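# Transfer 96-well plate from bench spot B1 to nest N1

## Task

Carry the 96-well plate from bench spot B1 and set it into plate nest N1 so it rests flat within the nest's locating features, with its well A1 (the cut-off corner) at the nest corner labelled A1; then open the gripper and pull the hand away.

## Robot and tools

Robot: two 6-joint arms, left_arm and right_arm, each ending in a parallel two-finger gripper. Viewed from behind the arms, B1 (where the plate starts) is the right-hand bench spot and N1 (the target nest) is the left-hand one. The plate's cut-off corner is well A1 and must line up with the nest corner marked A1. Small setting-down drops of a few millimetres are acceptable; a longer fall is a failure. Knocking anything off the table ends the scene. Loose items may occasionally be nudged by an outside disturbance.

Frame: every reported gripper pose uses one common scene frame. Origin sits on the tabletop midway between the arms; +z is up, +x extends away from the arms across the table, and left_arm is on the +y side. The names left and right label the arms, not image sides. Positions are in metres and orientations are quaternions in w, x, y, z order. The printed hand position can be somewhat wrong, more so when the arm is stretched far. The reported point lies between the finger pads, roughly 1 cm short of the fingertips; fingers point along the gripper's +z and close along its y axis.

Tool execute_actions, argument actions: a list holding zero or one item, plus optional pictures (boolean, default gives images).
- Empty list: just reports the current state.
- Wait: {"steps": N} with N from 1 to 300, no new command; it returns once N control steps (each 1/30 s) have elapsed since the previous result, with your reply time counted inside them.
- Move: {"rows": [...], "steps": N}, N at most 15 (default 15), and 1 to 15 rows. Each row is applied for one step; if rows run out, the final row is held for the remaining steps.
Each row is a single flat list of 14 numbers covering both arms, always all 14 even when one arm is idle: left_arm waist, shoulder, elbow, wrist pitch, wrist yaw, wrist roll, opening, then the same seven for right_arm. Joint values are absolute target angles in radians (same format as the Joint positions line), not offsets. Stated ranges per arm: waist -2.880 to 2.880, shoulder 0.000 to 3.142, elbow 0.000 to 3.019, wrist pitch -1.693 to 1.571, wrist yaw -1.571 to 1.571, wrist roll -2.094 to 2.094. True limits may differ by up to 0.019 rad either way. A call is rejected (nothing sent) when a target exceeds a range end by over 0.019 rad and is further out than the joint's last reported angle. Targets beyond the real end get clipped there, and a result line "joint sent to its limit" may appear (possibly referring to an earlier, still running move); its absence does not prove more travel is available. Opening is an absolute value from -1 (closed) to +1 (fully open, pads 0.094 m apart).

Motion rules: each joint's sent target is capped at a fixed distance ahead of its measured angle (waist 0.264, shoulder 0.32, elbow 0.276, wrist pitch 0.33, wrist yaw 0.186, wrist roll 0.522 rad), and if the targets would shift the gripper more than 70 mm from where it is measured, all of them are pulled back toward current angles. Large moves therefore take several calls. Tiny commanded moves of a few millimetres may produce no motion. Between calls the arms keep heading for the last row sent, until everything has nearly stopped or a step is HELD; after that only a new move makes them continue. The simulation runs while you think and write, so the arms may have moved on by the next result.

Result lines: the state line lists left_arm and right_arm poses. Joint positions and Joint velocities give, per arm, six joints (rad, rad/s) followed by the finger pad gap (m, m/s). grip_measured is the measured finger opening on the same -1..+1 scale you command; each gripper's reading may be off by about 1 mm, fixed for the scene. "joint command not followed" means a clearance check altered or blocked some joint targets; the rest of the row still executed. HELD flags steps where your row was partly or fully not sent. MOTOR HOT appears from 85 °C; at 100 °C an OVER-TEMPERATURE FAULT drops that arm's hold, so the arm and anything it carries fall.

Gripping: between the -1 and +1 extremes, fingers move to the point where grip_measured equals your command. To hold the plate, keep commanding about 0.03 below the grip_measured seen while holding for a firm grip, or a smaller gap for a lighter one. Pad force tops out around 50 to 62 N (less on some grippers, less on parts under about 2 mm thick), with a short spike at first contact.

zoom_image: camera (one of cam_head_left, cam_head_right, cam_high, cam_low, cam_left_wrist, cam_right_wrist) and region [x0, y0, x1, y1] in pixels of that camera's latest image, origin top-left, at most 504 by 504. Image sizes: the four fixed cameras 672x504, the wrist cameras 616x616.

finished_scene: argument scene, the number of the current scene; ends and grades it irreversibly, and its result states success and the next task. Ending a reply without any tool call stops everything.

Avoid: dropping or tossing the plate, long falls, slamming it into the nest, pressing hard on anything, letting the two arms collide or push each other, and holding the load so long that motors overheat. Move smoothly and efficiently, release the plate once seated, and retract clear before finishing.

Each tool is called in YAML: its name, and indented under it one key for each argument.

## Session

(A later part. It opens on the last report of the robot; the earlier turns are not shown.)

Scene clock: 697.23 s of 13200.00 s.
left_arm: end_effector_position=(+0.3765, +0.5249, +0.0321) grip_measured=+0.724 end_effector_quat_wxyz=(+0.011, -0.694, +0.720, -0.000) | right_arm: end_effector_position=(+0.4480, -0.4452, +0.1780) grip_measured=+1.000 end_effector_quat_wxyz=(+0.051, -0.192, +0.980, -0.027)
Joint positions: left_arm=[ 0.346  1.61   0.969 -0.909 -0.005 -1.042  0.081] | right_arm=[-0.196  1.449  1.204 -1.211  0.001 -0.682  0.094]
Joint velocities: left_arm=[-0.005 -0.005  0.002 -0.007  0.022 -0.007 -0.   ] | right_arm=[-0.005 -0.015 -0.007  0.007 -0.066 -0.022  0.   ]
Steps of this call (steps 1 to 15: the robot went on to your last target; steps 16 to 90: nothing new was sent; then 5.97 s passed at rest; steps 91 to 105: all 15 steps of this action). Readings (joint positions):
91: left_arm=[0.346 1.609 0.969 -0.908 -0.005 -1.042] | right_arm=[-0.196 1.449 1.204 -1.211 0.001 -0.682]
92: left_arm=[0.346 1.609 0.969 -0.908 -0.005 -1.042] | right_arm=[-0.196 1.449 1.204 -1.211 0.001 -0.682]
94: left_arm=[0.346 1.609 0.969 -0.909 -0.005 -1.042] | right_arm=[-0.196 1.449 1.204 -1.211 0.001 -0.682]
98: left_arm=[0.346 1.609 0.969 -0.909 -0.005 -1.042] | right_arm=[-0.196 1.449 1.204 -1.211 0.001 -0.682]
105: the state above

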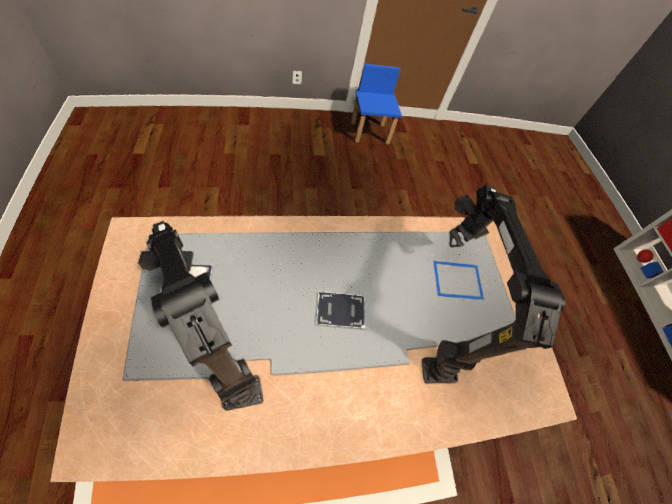

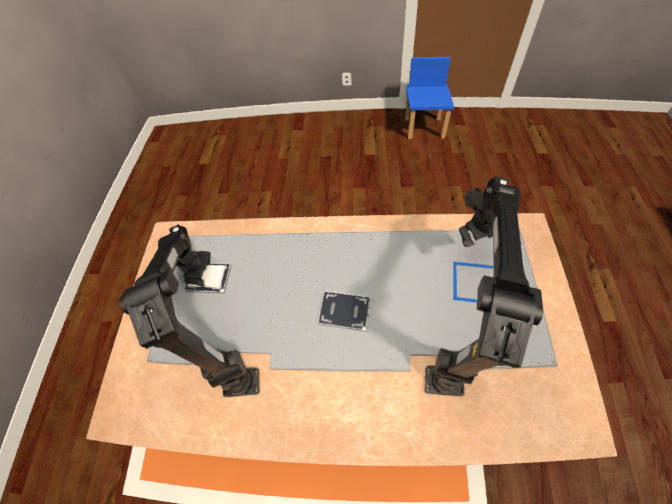

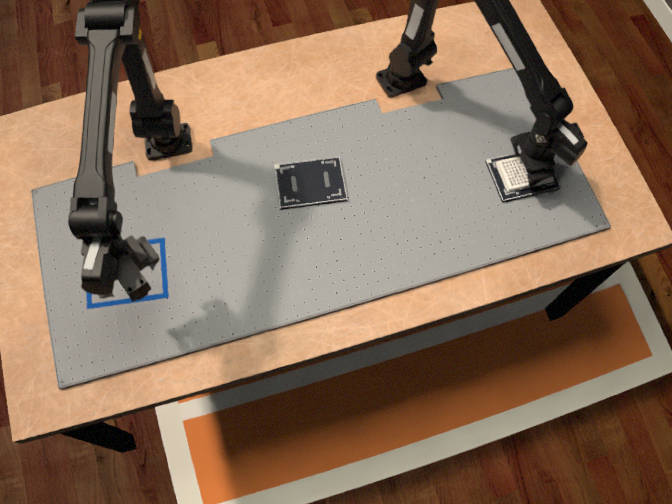

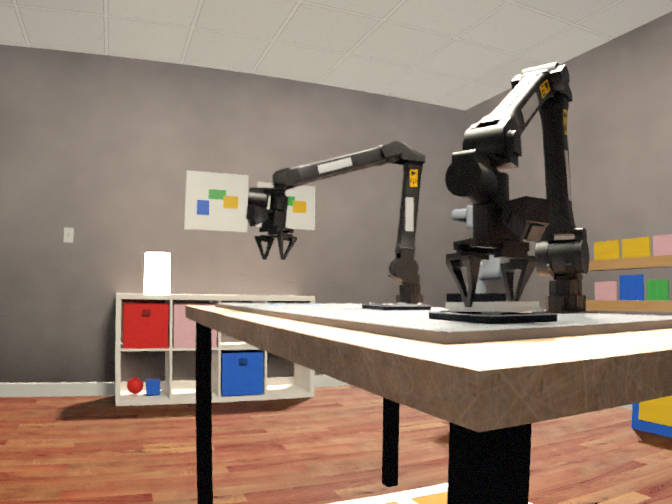

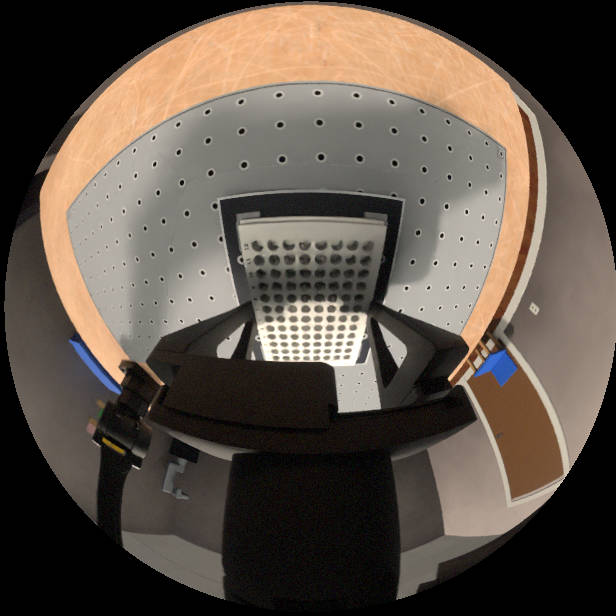

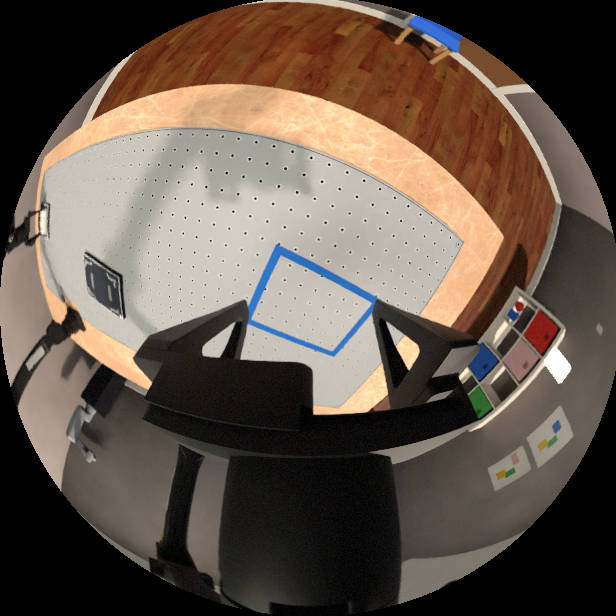

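execute_actions:
  actions:
    - {"rows":[[0.340,1.600,0.990,-0.909,-0.006,-1.041,0.705,-0.2,1.45,1.2,-1.2,0,-0.675,1],[0.337,1.595,0.990,-0.912,-0.006,-1.041,0.705,-0.2,1.45,1.2,-1.2,0,-0.675,1],[0.335,1.590,0.990,-0.915,-0.006,-1.041,0.705,-0.2,1.45,1.2,-1.2,0,-0.675,1],[0.333,1.590,0.990,-0.918,-0.006,-1.041,0.705,-0.2,1.45,1.2,-1.2,0,-0.675,1],[0.332,1.590,0.990,-0.920,-0.006,-1.041,0.705,-0.2,1.45,1.2,-1.2,0,-0.675,1],[0.331,1.600,0.990,-0.920,-0.006,-1.041,0.705,-0.2,1.45,1.2,-1.2,0,-0.675,1],[0.331,1.615,0.990,-0.920,-0.006,-1.041,0.705,-0.2,1.45,1.2,-1.2,0,-0.675,1],[0.331,1.622,0.990,-0.920,-0.006,-1.041,0.705,-0.2,1.45,1.2,-1.2,0,-0.675,1],[0.331,1.626,0.990,-0.915,-0.006,-1.041,0.705,-0.2,1.45,1.2,-1.2,0,-0.675,1],[0.331,1.630,0.990,-0.910,-0.006,-1.041,0.705,-0.2,1.45,1.2,-1.2,0,-0.675,1],[0.331,1.632,0.990,-0.910,-0.006,-1.041,0.705,-0.2,1.45,1.2,-1.2,0,-0.675,1],[0.331,1.634,0.990,-0.910,-0.006,-1.041,0.705,-0.2,1.45,1.2,-1.2,0,-0.675,1]],"steps":15}
  pictures: true

zoom_image:
  camera: "cam_left_wrist"
  region: [225,200,285,260]

zoom_image:
  camera: "cam_left_wrist"
  region: [340,200,400,260]

zoom_image:
  camera: "cam_low"
  region: [426,295,496,325]

zoom_image:
  camera: "cam_low"
  region: [490,295,560,325]

Scene clock: 707.00 s of 13200.00 s.
left_arm: end_effector_position=(+0.3773, +0.5230, +0.0312) grip_measured=+0.724 end_effector_quat_wxyz=(+0.010, -0.692, +0.721, +0.000) | right_arm: end_effector_position=(+0.4480, -0.4452, +0.1780) grip_measured=+1.000 end_effector_quat_wxyz=(+0.051, -0.192, +0.980, -0.027)
Joint positions: left_arm=[ 0.341  1.612  0.969 -0.909 -0.006 -1.042  0.081] | right_arm=[-0.196  1.449  1.204 -1.211  0.001 -0.682  0.094]
Joint velocities: left_arm=[ 0.005  0.005 -0.002  0.002 -0.022 -0.007 -0.001] | right_arm=[-0.005  0.005 -0.017 -0.007 -0.051 -0.051  0.   ]
Steps of this call (steps 1 to 15: the robot went on to your last target; steps 16 to 90: nothing new was sent; then 6.27 s passed at rest; steps 91 to 105: all 15 steps of this action). Readings (joint positions):
91: left_arm=[0.346 1.610 0.969 -0.909 -0.005 -1.042] | right_arm=[-0.196 1.449 1.204 -1.211 0.001 -0.682]
92: left_arm=[0.345 1.610 0.969 -0.909 -0.005 -1.042] | right_arm=[-0.196 1.449 1.204 -1.211 0.001 -0.682]
94: left_arm=[0.345 1.610 0.969 -0.909 -0.005 -1.042] | right_arm=[-0.196 1.449 1.204 -1.211 0.001 -0.682]
98: left_arm=[0.342 1.610 0.969 -0.909 -0.005 -1.042] | right_arm=[-0.196 1.449 1.204 -1.211 0.001 -0.682]
105: the state above

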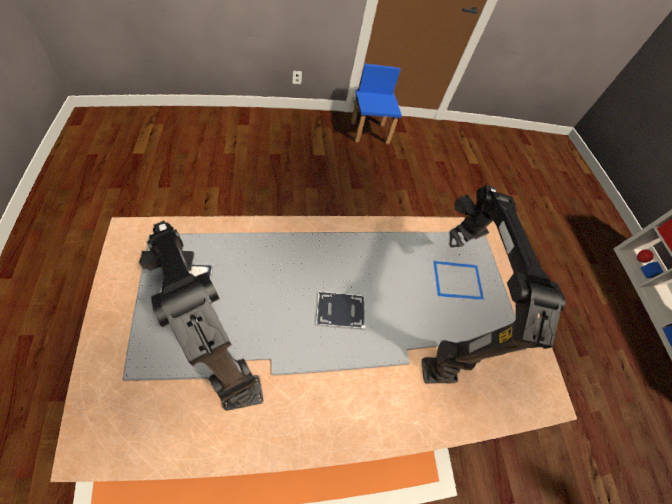

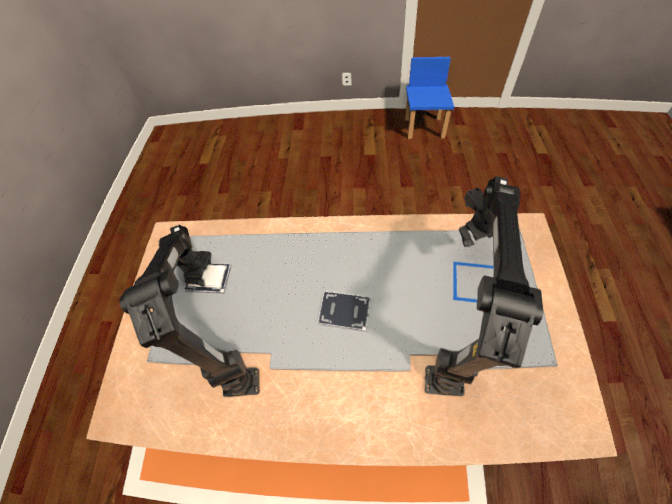

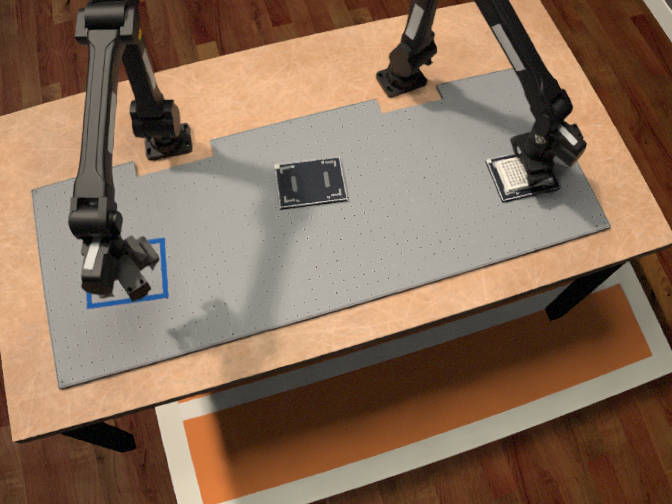

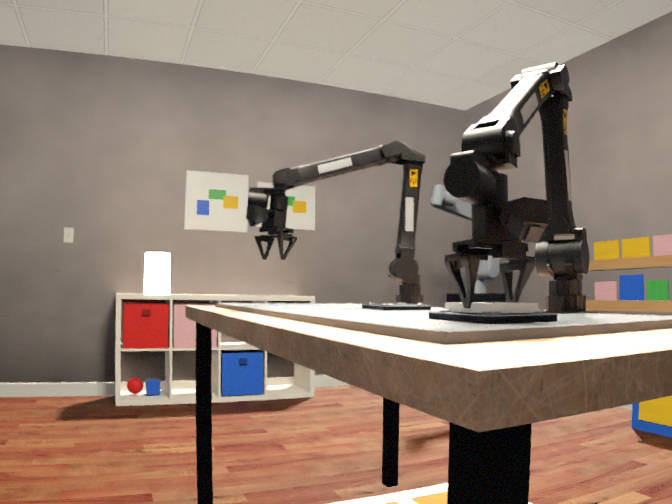

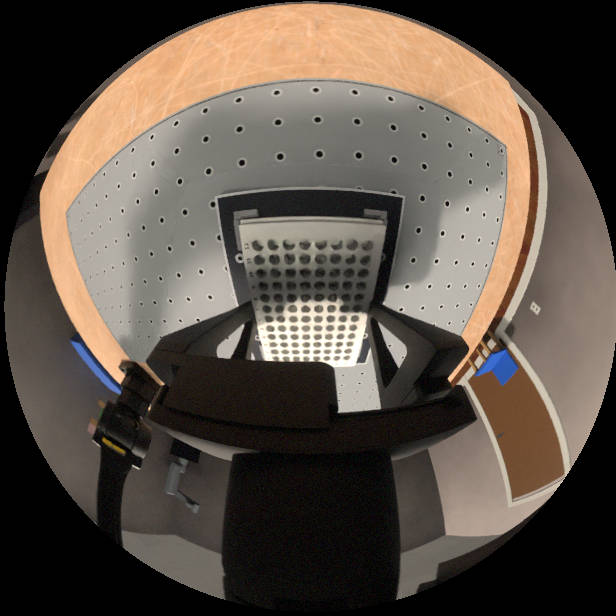

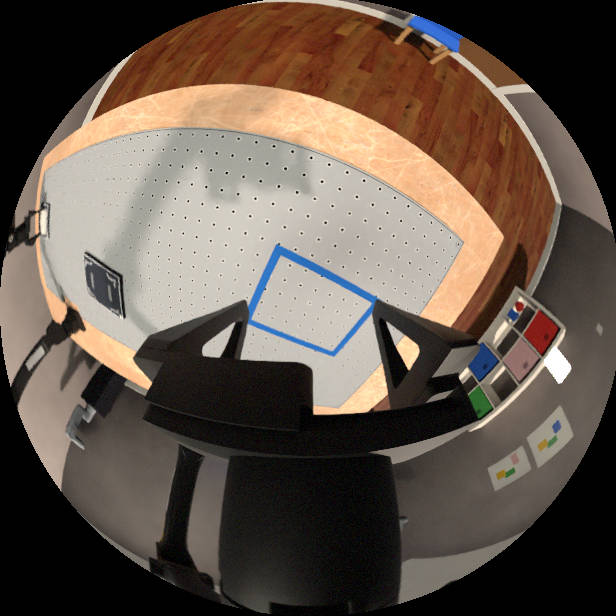

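Region (225, 200, 285, 260) of cam_left_wrist's 616x616 image, scaled by 8.400, with more detail than that image has.

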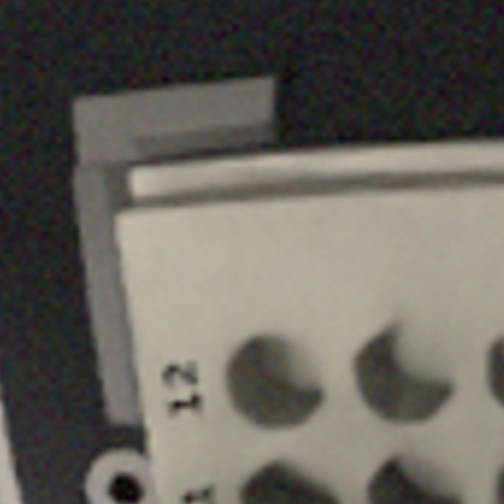

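Region (340, 200, 400, 260) of cam_left_wrist's 616x616 image, scaled by 8.400, with more detail than that image has.

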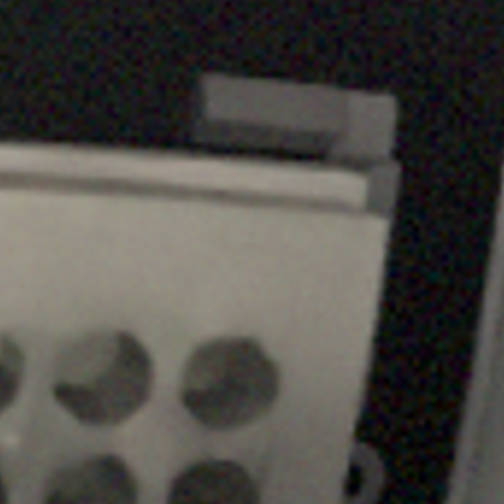

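Region (426, 295, 496, 325) of cam_low's 672x504 image, scaled by 7.200, with more detail than that image has; it fills the top 216 rows of this view, and the rest is white.

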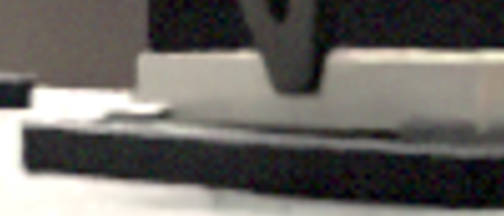

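Region (490, 295, 560, 325) of cam_low's 672x504 image, scaled by 7.200, with more detail than that image has; it fills the top 216 rows of this view, and the rest is white.

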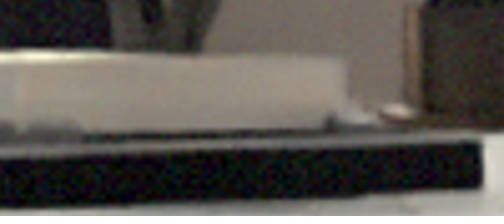

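execute_actions:
  actions: []

Scene clock: 725.03 s of 13200.00 s.
left_arm: end_effector_position=(+0.3773, +0.5230, +0.0312) grip_measured=+0.724 end_effector_quat_wxyz=(+0.010, -0.692, +0.721, +0.000) | right_arm: end_effector_position=(+0.4480, -0.4452, +0.1780) grip_measured=+1.000 end_effector_quat_wxyz=(+0.051, -0.192, +0.980, -0.027)
Joint positions: left_arm=[ 0.341  1.612  0.969 -0.909 -0.006 -1.042  0.081] | right_arm=[-0.196  1.449  1.204 -1.211  0.001 -0.682  0.094]
Joint velocities: left_arm=[-0.015 -0.015  0.022 -0.007  0.007  0.022  0.   ] | right_arm=[-0.015 -0.005  0.012 -0.002  0.007 -0.095  0.   ]
Steps of this call (steps 1 to 15: the robot went on to your last target; steps 16 to 90: nothing new was sent; then 15.03 s passed at rest). Readings (joint positions):
1: left_arm=[0.341 1.612 0.969 -0.909 -0.006 -1.042] | right_arm=[-0.196 1.449 1.204 -1.211 0.001 -0.682]
2: left_arm=[0.341 1.612 0.969 -0.909 -0.006 -1.042] | right_arm=[-0.196 1.449 1.204 -1.211 0.001 -0.682]
4: left_arm=[0.341 1.612 0.969 -0.909 -0.006 -1.042] | right_arm=[-0.196 1.449 1.204 -1.211 0.001 -0.682]
8: left_arm=[0.341 1.612 0.969 -0.909 -0.006 -1.042] | right_arm=[-0.196 1.449 1.204 -1.211 0.001 -0.682]
90: the state above
All arms were judged still, so your last target was given up. Only a new action makes them travel on or press farther. Fingers that are still opening or closing keep moving.

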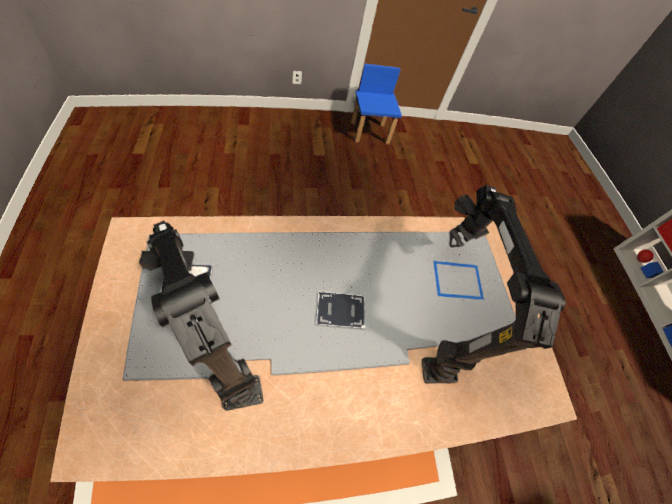

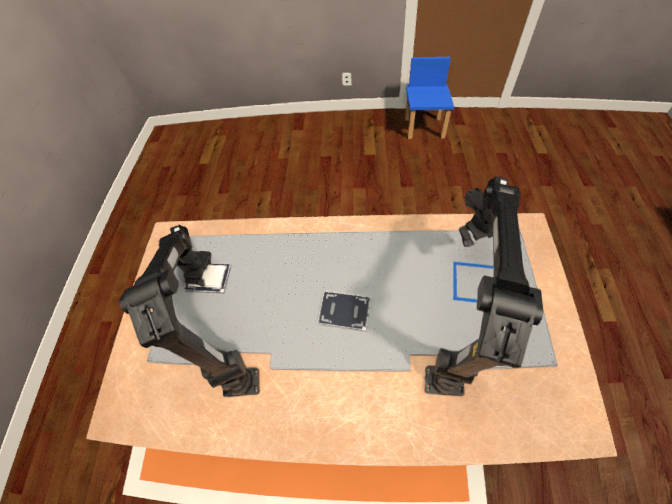

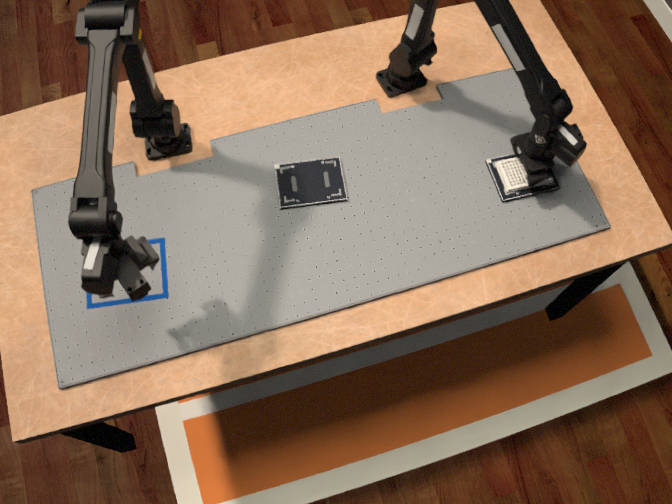

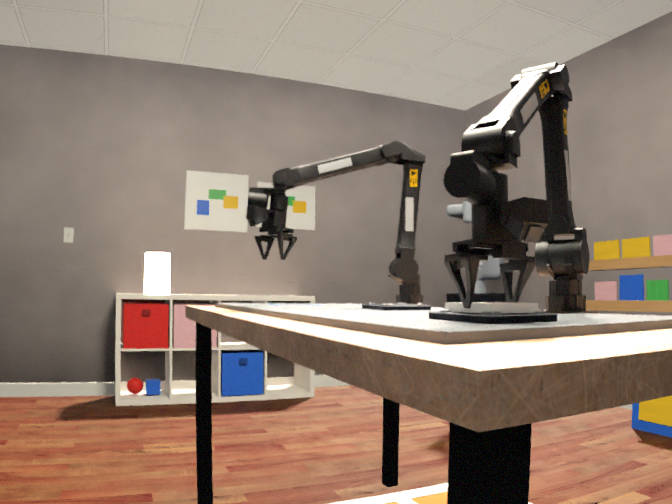

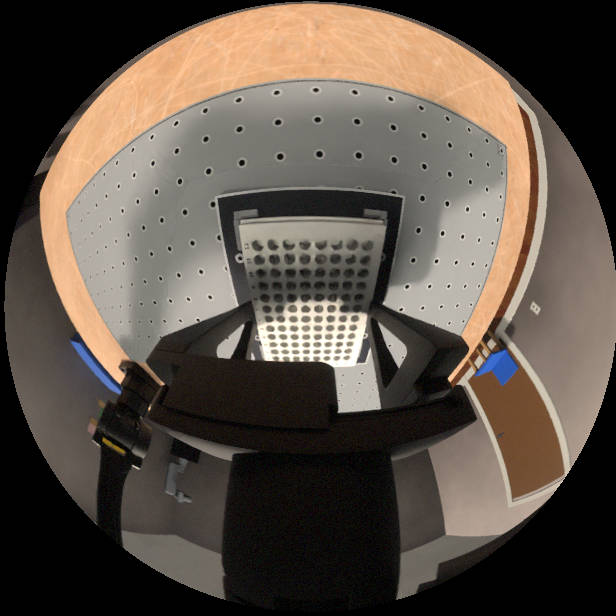

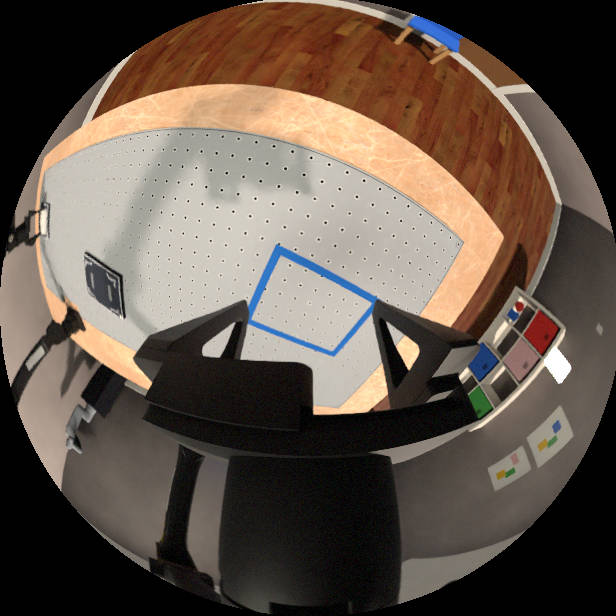

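execute_actions:
  actions:
    - {"rows":[[0.341,1.618,0.990,-0.910,-0.006,-1.041,0.71,-0.2,1.45,1.2,-1.2,0,-0.675,1],[0.341,1.618,0.990,-0.910,-0.006,-1.041,0.72,-0.2,1.45,1.2,-1.2,0,-0.675,1],[0.341,1.618,0.990,-0.910,-0.006,-1.041,0.73,-0.2,1.45,1.2,-1.2,0,-0.675,1],[0.341,1.618,0.990,-0.910,-0.006,-1.041,0.74,-0.2,1.45,1.2,-1.2,0,-0.675,1],[0.341,1.618,0.990,-0.910,-0.006,-1.041,0.75,-0.2,1.45,1.2,-1.2,0,-0.675,1],[0.341,1.618,0.990,-0.910,-0.006,-1.041,0.77,-0.2,1.45,1.2,-1.2,0,-0.675,1],[0.341,1.618,0.990,-0.910,-0.006,-1.041,0.80,-0.2,1.45,1.2,-1.2,0,-0.675,1],[0.341,1.618,0.990,-0.910,-0.006,-1.041,0.85,-0.2,1.45,1.2,-1.2,0,-0.675,1],[0.341,1.612,0.990,-0.910,-0.006,-1.041,0.92,-0.2,1.45,1.2,-1.2,0,-0.675,1],[0.341,1.612,0.990,-0.910,-0.006,-1.041,1,-0.2,1.45,1.2,-1.2,0,-0.675,1]],"steps":15}

zoom_image:
  camera: "cam_low"
  region: [426,280,566,330]

zoom_image:
  camera: "cam_left_wrist"
  region: [211,180,411,380]

Scene clock: 731.40 s of 13200.00 s.
left_arm: end_effector_position=(+0.3772, +0.5232, +0.0312) grip_measured=+1.000 end_effector_quat_wxyz=(+0.010, -0.692, +0.721, +0.001) | right_arm: end_effector_position=(+0.4480, -0.4452, +0.1780) grip_measured=+1.000 end_effector_quat_wxyz=(+0.051, -0.192, +0.980, -0.027)
Joint positions: left_arm=[ 0.341  1.612  0.969 -0.909 -0.006 -1.042  0.094] | right_arm=[-0.196  1.449  1.204 -1.211  0.001 -0.682  0.094]
Joint velocities: left_arm=[-0.005  0.005 -0.017 -0.007 -0.007  0.022  0.   ] | right_arm=[ 0.005  0.005 -0.007  0.012  0.007 -0.007  0.   ]
Steps of this call (steps 1 to 90: nothing new was sent; then 2.87 s passed at rest; steps 91 to 105: all 15 steps of this action). Readings (joint positions):
91: left_arm=[0.341 1.612 0.969 -0.909 -0.006 -1.042] | right_arm=[-0.196 1.449 1.204 -1.211 0.001 -0.682]
92: left_arm=[0.341 1.612 0.969 -0.909 -0.006 -1.042] | right_arm=[-0.196 1.449 1.204 -1.211 0.001 -0.682]
94: left_arm=[0.341 1.612 0.969 -0.909 -0.006 -1.042] | right_arm=[-0.196 1.449 1.204 -1.211 0.001 -0.682]
98: left_arm=[0.341 1.612 0.969 -0.909 -0.006 -1.042] | right_arm=[-0.196 1.449 1.204 -1.211 0.001 -0.682]
105: the state above

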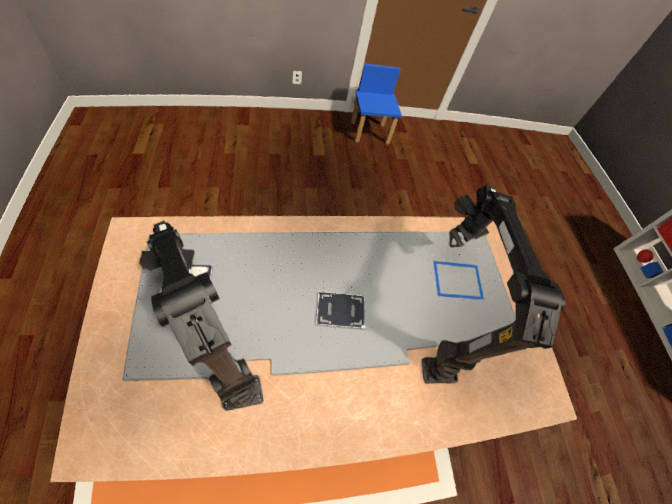

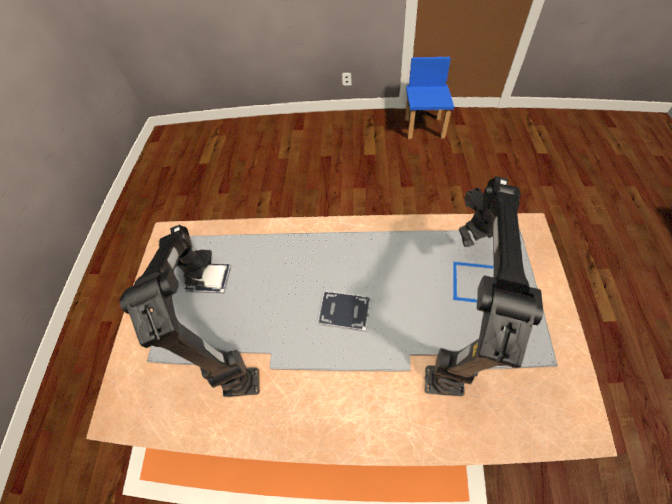

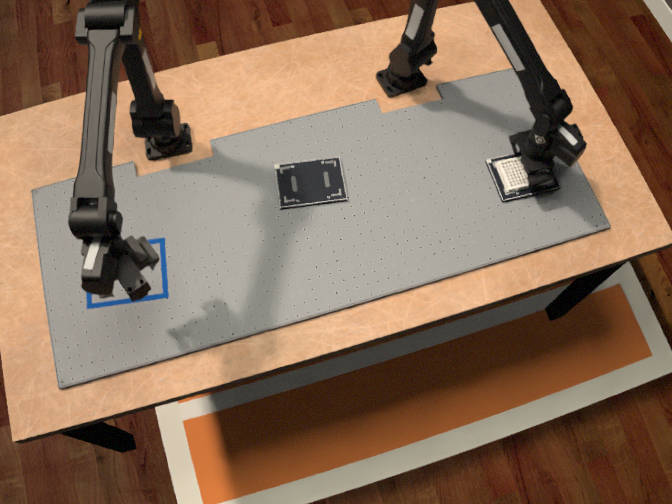

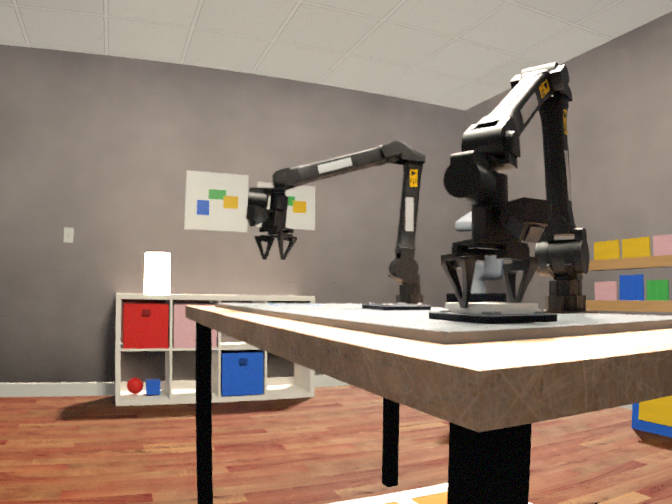

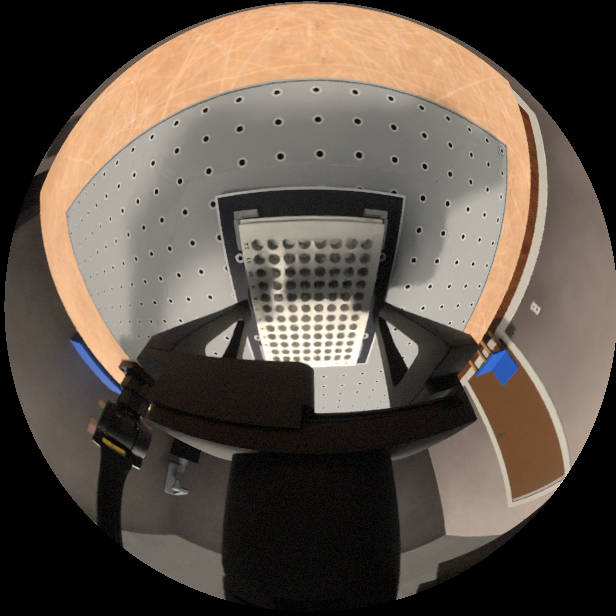

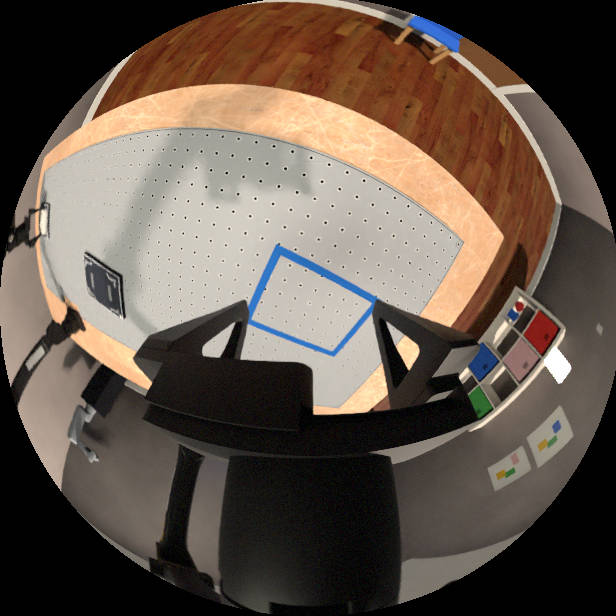

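Region (426, 280, 566, 330) of cam_low's 672x504 image, scaled by 3.600, with more detail than that image has; it fills the top 180 rows of this view, and the rest is white.

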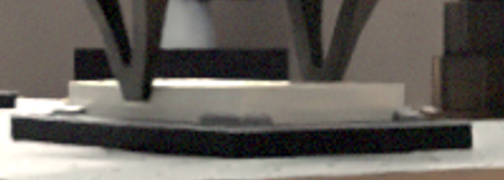

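Region (211, 180, 411, 380) of cam_left_wrist's 616x616 image, scaled by 2.520, with more detail than that image has.

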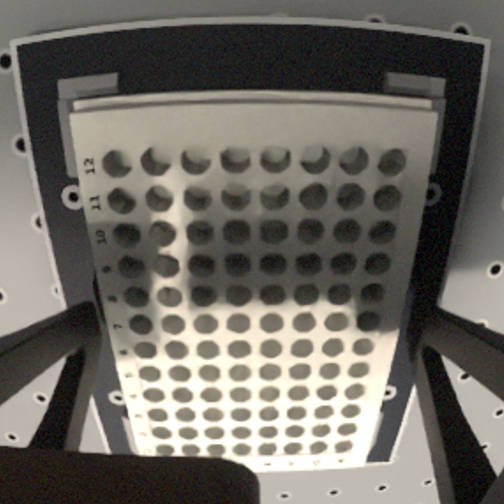

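zoom_image:
  camera: "cam_left_wrist"
  region: [225,200,285,260]

zoom_image:
  camera: "cam_left_wrist"
  region: [340,200,400,260]

zoom_image:
  camera: "cam_low"
  region: [426,295,496,325]

zoom_image:
  camera: "cam_low"
  region: [490,295,560,325]

Region (225, 200, 285, 260) of cam_left_wrist's 616x616 image, scaled by 8.400, with more detail than that image has.

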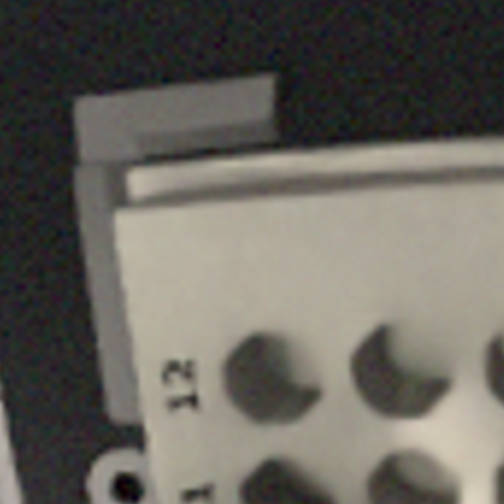

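Region (340, 200, 400, 260) of cam_left_wrist's 616x616 image, scaled by 8.400, with more detail than that image has.

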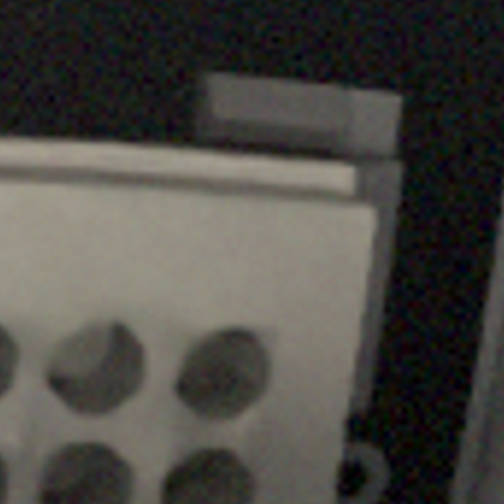

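Region (426, 295, 496, 325) of cam_low's 672x504 image, scaled by 7.200, with more detail than that image has; it fills the top 216 rows of this view, and the rest is white.

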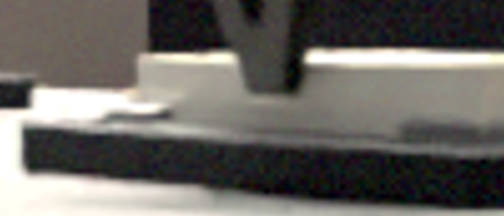

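Region (490, 295, 560, 325) of cam_low's 672x504 image, scaled by 7.200, with more detail than that image has; it fills the top 216 rows of this view, and the rest is white.

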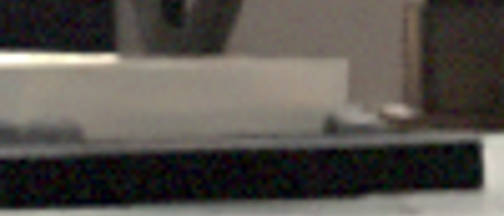

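execute_actions:
  actions:
    - {"rows":[[0.341,1.590,1.015,-0.915,-0.006,-1.041,1,-0.2,1.45,1.2,-1.2,0,-0.675,1],[0.341,1.578,1.027,-0.925,-0.006,-1.041,1,-0.2,1.45,1.2,-1.2,0,-0.675,1],[0.341,1.572,1.032,-0.935,-0.006,-1.041,1,-0.2,1.45,1.2,-1.2,0,-0.675,1],[0.341,1.565,1.037,-0.947,-0.006,-1.041,1,-0.2,1.45,1.2,-1.2,0,-0.675,1],[0.341,1.557,1.043,-0.960,-0.006,-1.041,1,-0.2,1.45,1.2,-1.2,0,-0.675,1],[0.341,1.548,1.049,-0.975,-0.006,-1.041,1,-0.2,1.45,1.2,-1.2,0,-0.675,1],[0.341,1.539,1.056,-0.991,-0.006,-1.041,1,-0.2,1.45,1.2,-1.2,0,-0.675,1],[0.341,1.530,1.062,-1.007,-0.006,-1.041,1,-0.2,1.45,1.2,-1.2,0,-0.675,1],[0.341,1.521,1.069,-1.023,-0.006,-1.041,1,-0.2,1.45,1.2,-1.2,0,-0.675,1],[0.341,1.512,1.075,-1.038,-0.006,-1.041,1,-0.2,1.45,1.2,-1.2,0,-0.675,1],[0.341,1.504,1.081,-1.052,-0.006,-1.041,1,-0.2,1.45,1.2,-1.2,0,-0.675,1],[0.341,1.497,1.086,-1.065,-0.006,-1.041,1,-0.2,1.45,1.2,-1.2,0,-0.675,1],[0.341,1.491,1.090,-1.076,-0.006,-1.041,1,-0.2,1.45,1.2,-1.2,0,-0.675,1],[0.341,1.487,1.093,-1.084,-0.006,-1.041,1,-0.2,1.45,1.2,-1.2,0,-0.675,1],[0.341,1.484,1.095,-1.090,-0.006,-1.041,1,-0.2,1.45,1.2,-1.2,0,-0.675,1]],"steps":15}
  pictures: false

execute_actions:
  actions:
    - {"steps":12}

zoom_image:
  camera: "cam_low"
  region: [426,295,496,325]

zoom_image:
  camera: "cam_left_wrist"
  region: [231,200,391,360]

zoom_image:
  camera: "cam_high"
  region: [480,140,570,210]

Scene clock: 744.70 s of 13200.00 s.
left_arm: end_effector_position=(+0.3770, +0.5230, +0.0900) grip_measured=+1.000 end_effector_quat_wxyz=(+0.015, -0.692, +0.721, -0.001) | right_arm: end_effector_position=(+0.4480, -0.4452, +0.1780) grip_measured=+1.000 end_effector_quat_wxyz=(+0.051, -0.192, +0.980, -0.027)
Joint positions: left_arm=[ 0.341  1.517  1.037 -1.061 -0.006 -1.042  0.094] | right_arm=[-0.196  1.449  1.204 -1.211  0.001 -0.682  0.094]
Joint velocities: left_arm=[-0.005 -0.298  0.159 -0.247  0.066  0.022  0.   ] | right_arm=[ 0.005 -0.005  0.007 -0.007  0.022 -0.081  0.   ]
Steps of this call (steps 1 to 15: the robot went on to your last target; steps 16 to 90: nothing new was sent; then 9.80 s passed at rest; steps 91 to 105: all 15 steps of this action). Readings (joint positions):
91: left_arm=[0.341 1.612 0.969 -0.909 -0.006 -1.042] | right_arm=[-0.196 1.449 1.204 -1.211 0.001 -0.682]
92: left_arm=[0.341 1.612 0.969 -0.910 -0.006 -1.042] | right_arm=[-0.196 1.449 1.204 -1.211 0.001 -0.682]
94: left_arm=[0.341 1.611 0.973 -0.920 -0.006 -1.042] | right_arm=[-0.196 1.449 1.204 -1.211 0.001 -0.682]
98: left_arm=[0.341 1.594 0.991 -0.967 -0.006 -1.042] | right_arm=[-0.196 1.449 1.204 -1.211 0.001 -0.682]
105: the state above

Scene clock: 745.10 s of 13200.00 s.
left_arm: end_effector_position=(+0.3779, +0.5235, +0.1030) grip_measured=+1.000 end_effector_quat_wxyz=(+0.023, -0.692, +0.721, -0.003) | right_arm: end_effector_position=(+0.4480, -0.4452, +0.1780) grip_measured=+1.000 end_effector_quat_wxyz=(+0.051, -0.192, +0.980, -0.027)
Joint positions: left_arm=[ 0.341  1.494  1.048 -1.079 -0.006 -1.042  0.094] | right_arm=[-0.196  1.449  1.204 -1.211  0.001 -0.682  0.094]
Joint velocities: left_arm=[-0.015  0.005 -0.012 -0.002 -0.081 -0.081  0.   ] | right_arm=[-0.015 -0.015 -0.002 -0.017  0.022 -0.11   0.   ]
Steps of this call (steps 1 to 12: the robot went on to your last target). Readings (joint positions):
1: left_arm=[0.341 1.509 1.041 -1.068 -0.006 -1.042] | right_arm=[-0.196 1.449 1.204 -1.211 0.001 -0.682]
2: left_arm=[0.341 1.501 1.045 -1.072 -0.006 -1.042] | right_arm=[-0.196 1.449 1.204 -1.211 0.001 -0.682]
4: left_arm=[0.341 1.494 1.048 -1.076 -0.006 -1.042] | right_arm=[-0.196 1.449 1.204 -1.211 0.001 -0.682]
8: left_arm=[0.341 1.494 1.048 -1.079 -0.006 -1.042] | right_arm=[-0.196 1.449 1.204 -1.211 0.001 -0.682]
12: the state above

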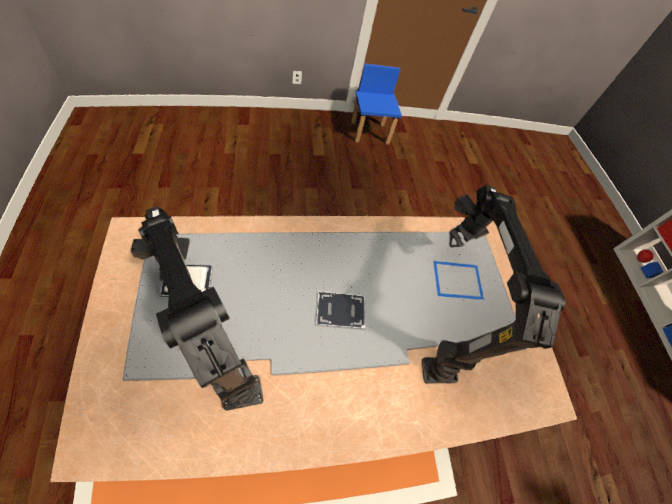

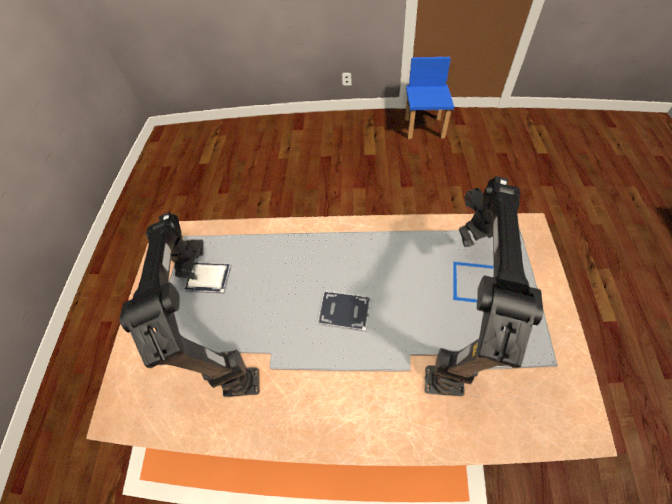

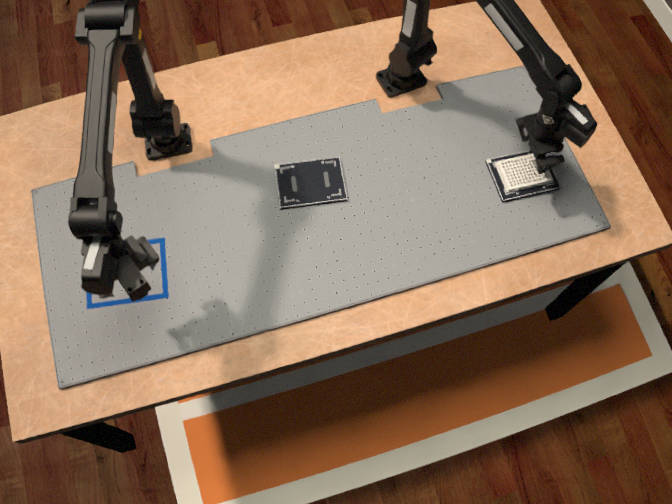

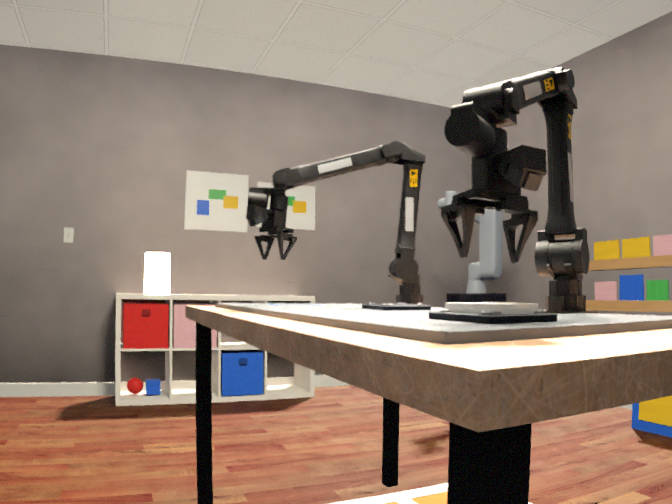

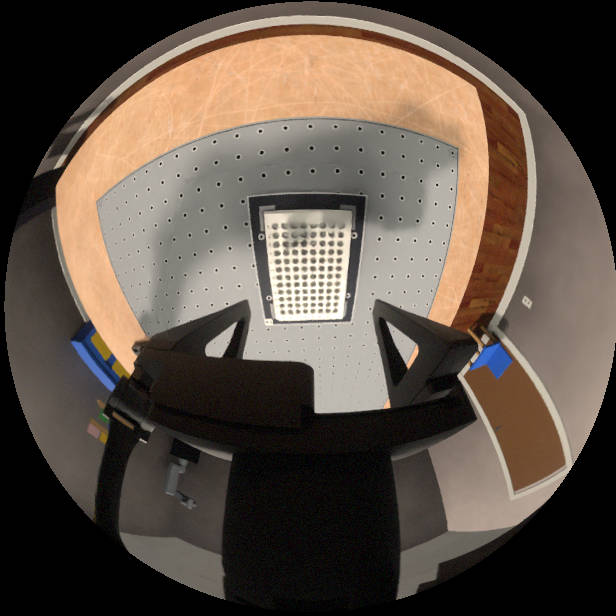

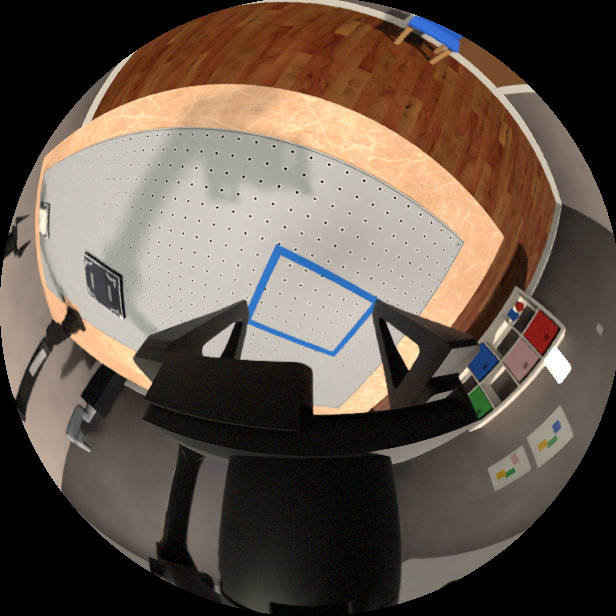

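Region (426, 295, 496, 325) of cam_low's 672x504 image, scaled by 7.200, with more detail than that image has; it fills the top 216 rows of this view, and the rest is white.

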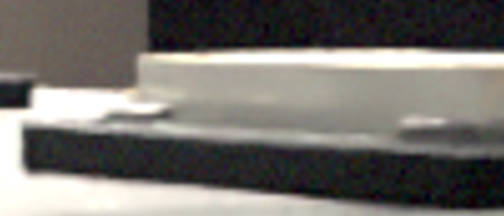

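Region (231, 200, 391, 360) of cam_left_wrist's 616x616 image, scaled by 3.150, with more detail than that image has.

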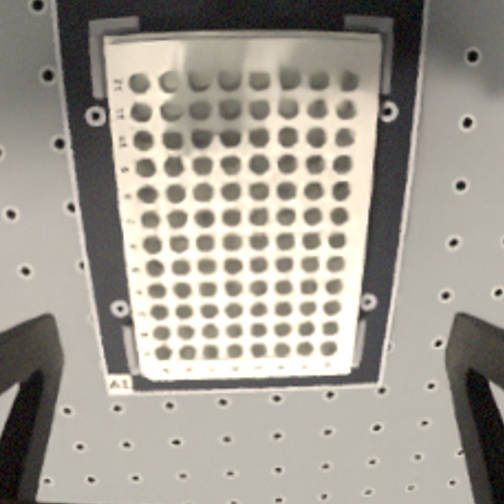

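Region (480, 140, 570, 210) of cam_high's 672x504 image, scaled by 5.600, with more detail than that image has.

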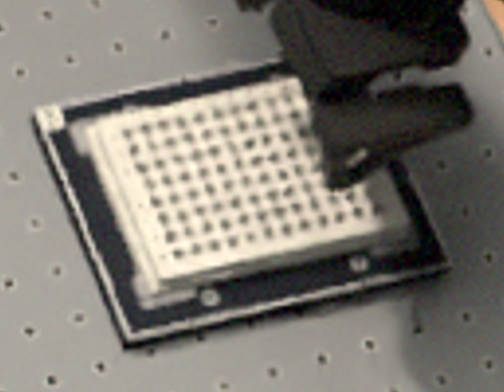

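zoom_image:
  camera: "cam_high"
  region: [484,150,534,205]

zoom_image:
  camera: "cam_high"
  region: [270,155,320,210]

zoom_image:
  camera: "cam_head_right"
  region: [180,250,240,300]

zoom_image:
  camera: "cam_low"
  region: [430,295,560,325]

Region (484, 150, 534, 205) of cam_high's 672x504 image, scaled by 9.164, with more detail than that image has; it fills the left 458 columns of this view, and the rest is white.

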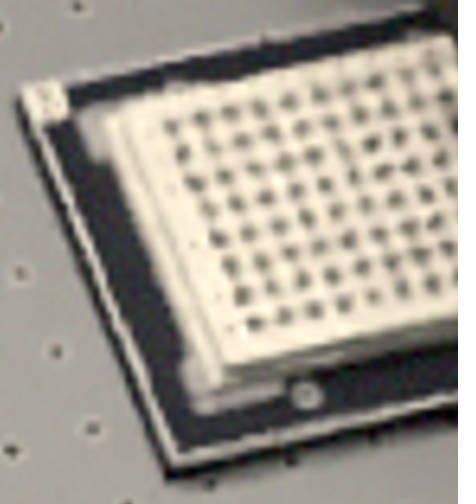

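Region (270, 155, 320, 210) of cam_high's 672x504 image, scaled by 9.164, with more detail than that image has; it fills the left 458 columns of this view, and the rest is white.

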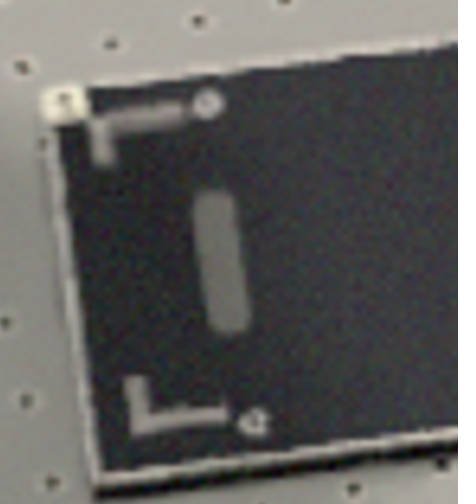

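Region (180, 250, 240, 300) of cam_head_right's 672x504 image, scaled by 8.400, with more detail than that image has.

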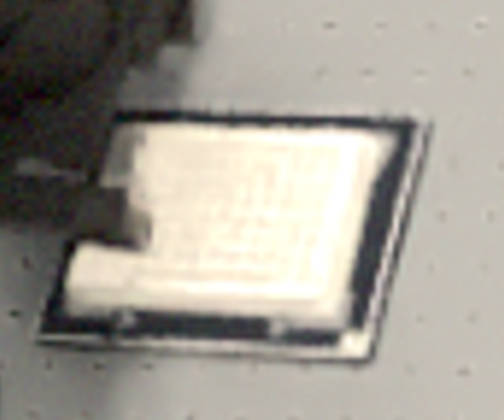

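Region (430, 295, 560, 325) of cam_low's 672x504 image, scaled by 3.877, with more detail than that image has; it fills the top 116 rows of this view, and the rest is white.

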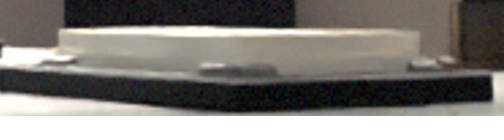

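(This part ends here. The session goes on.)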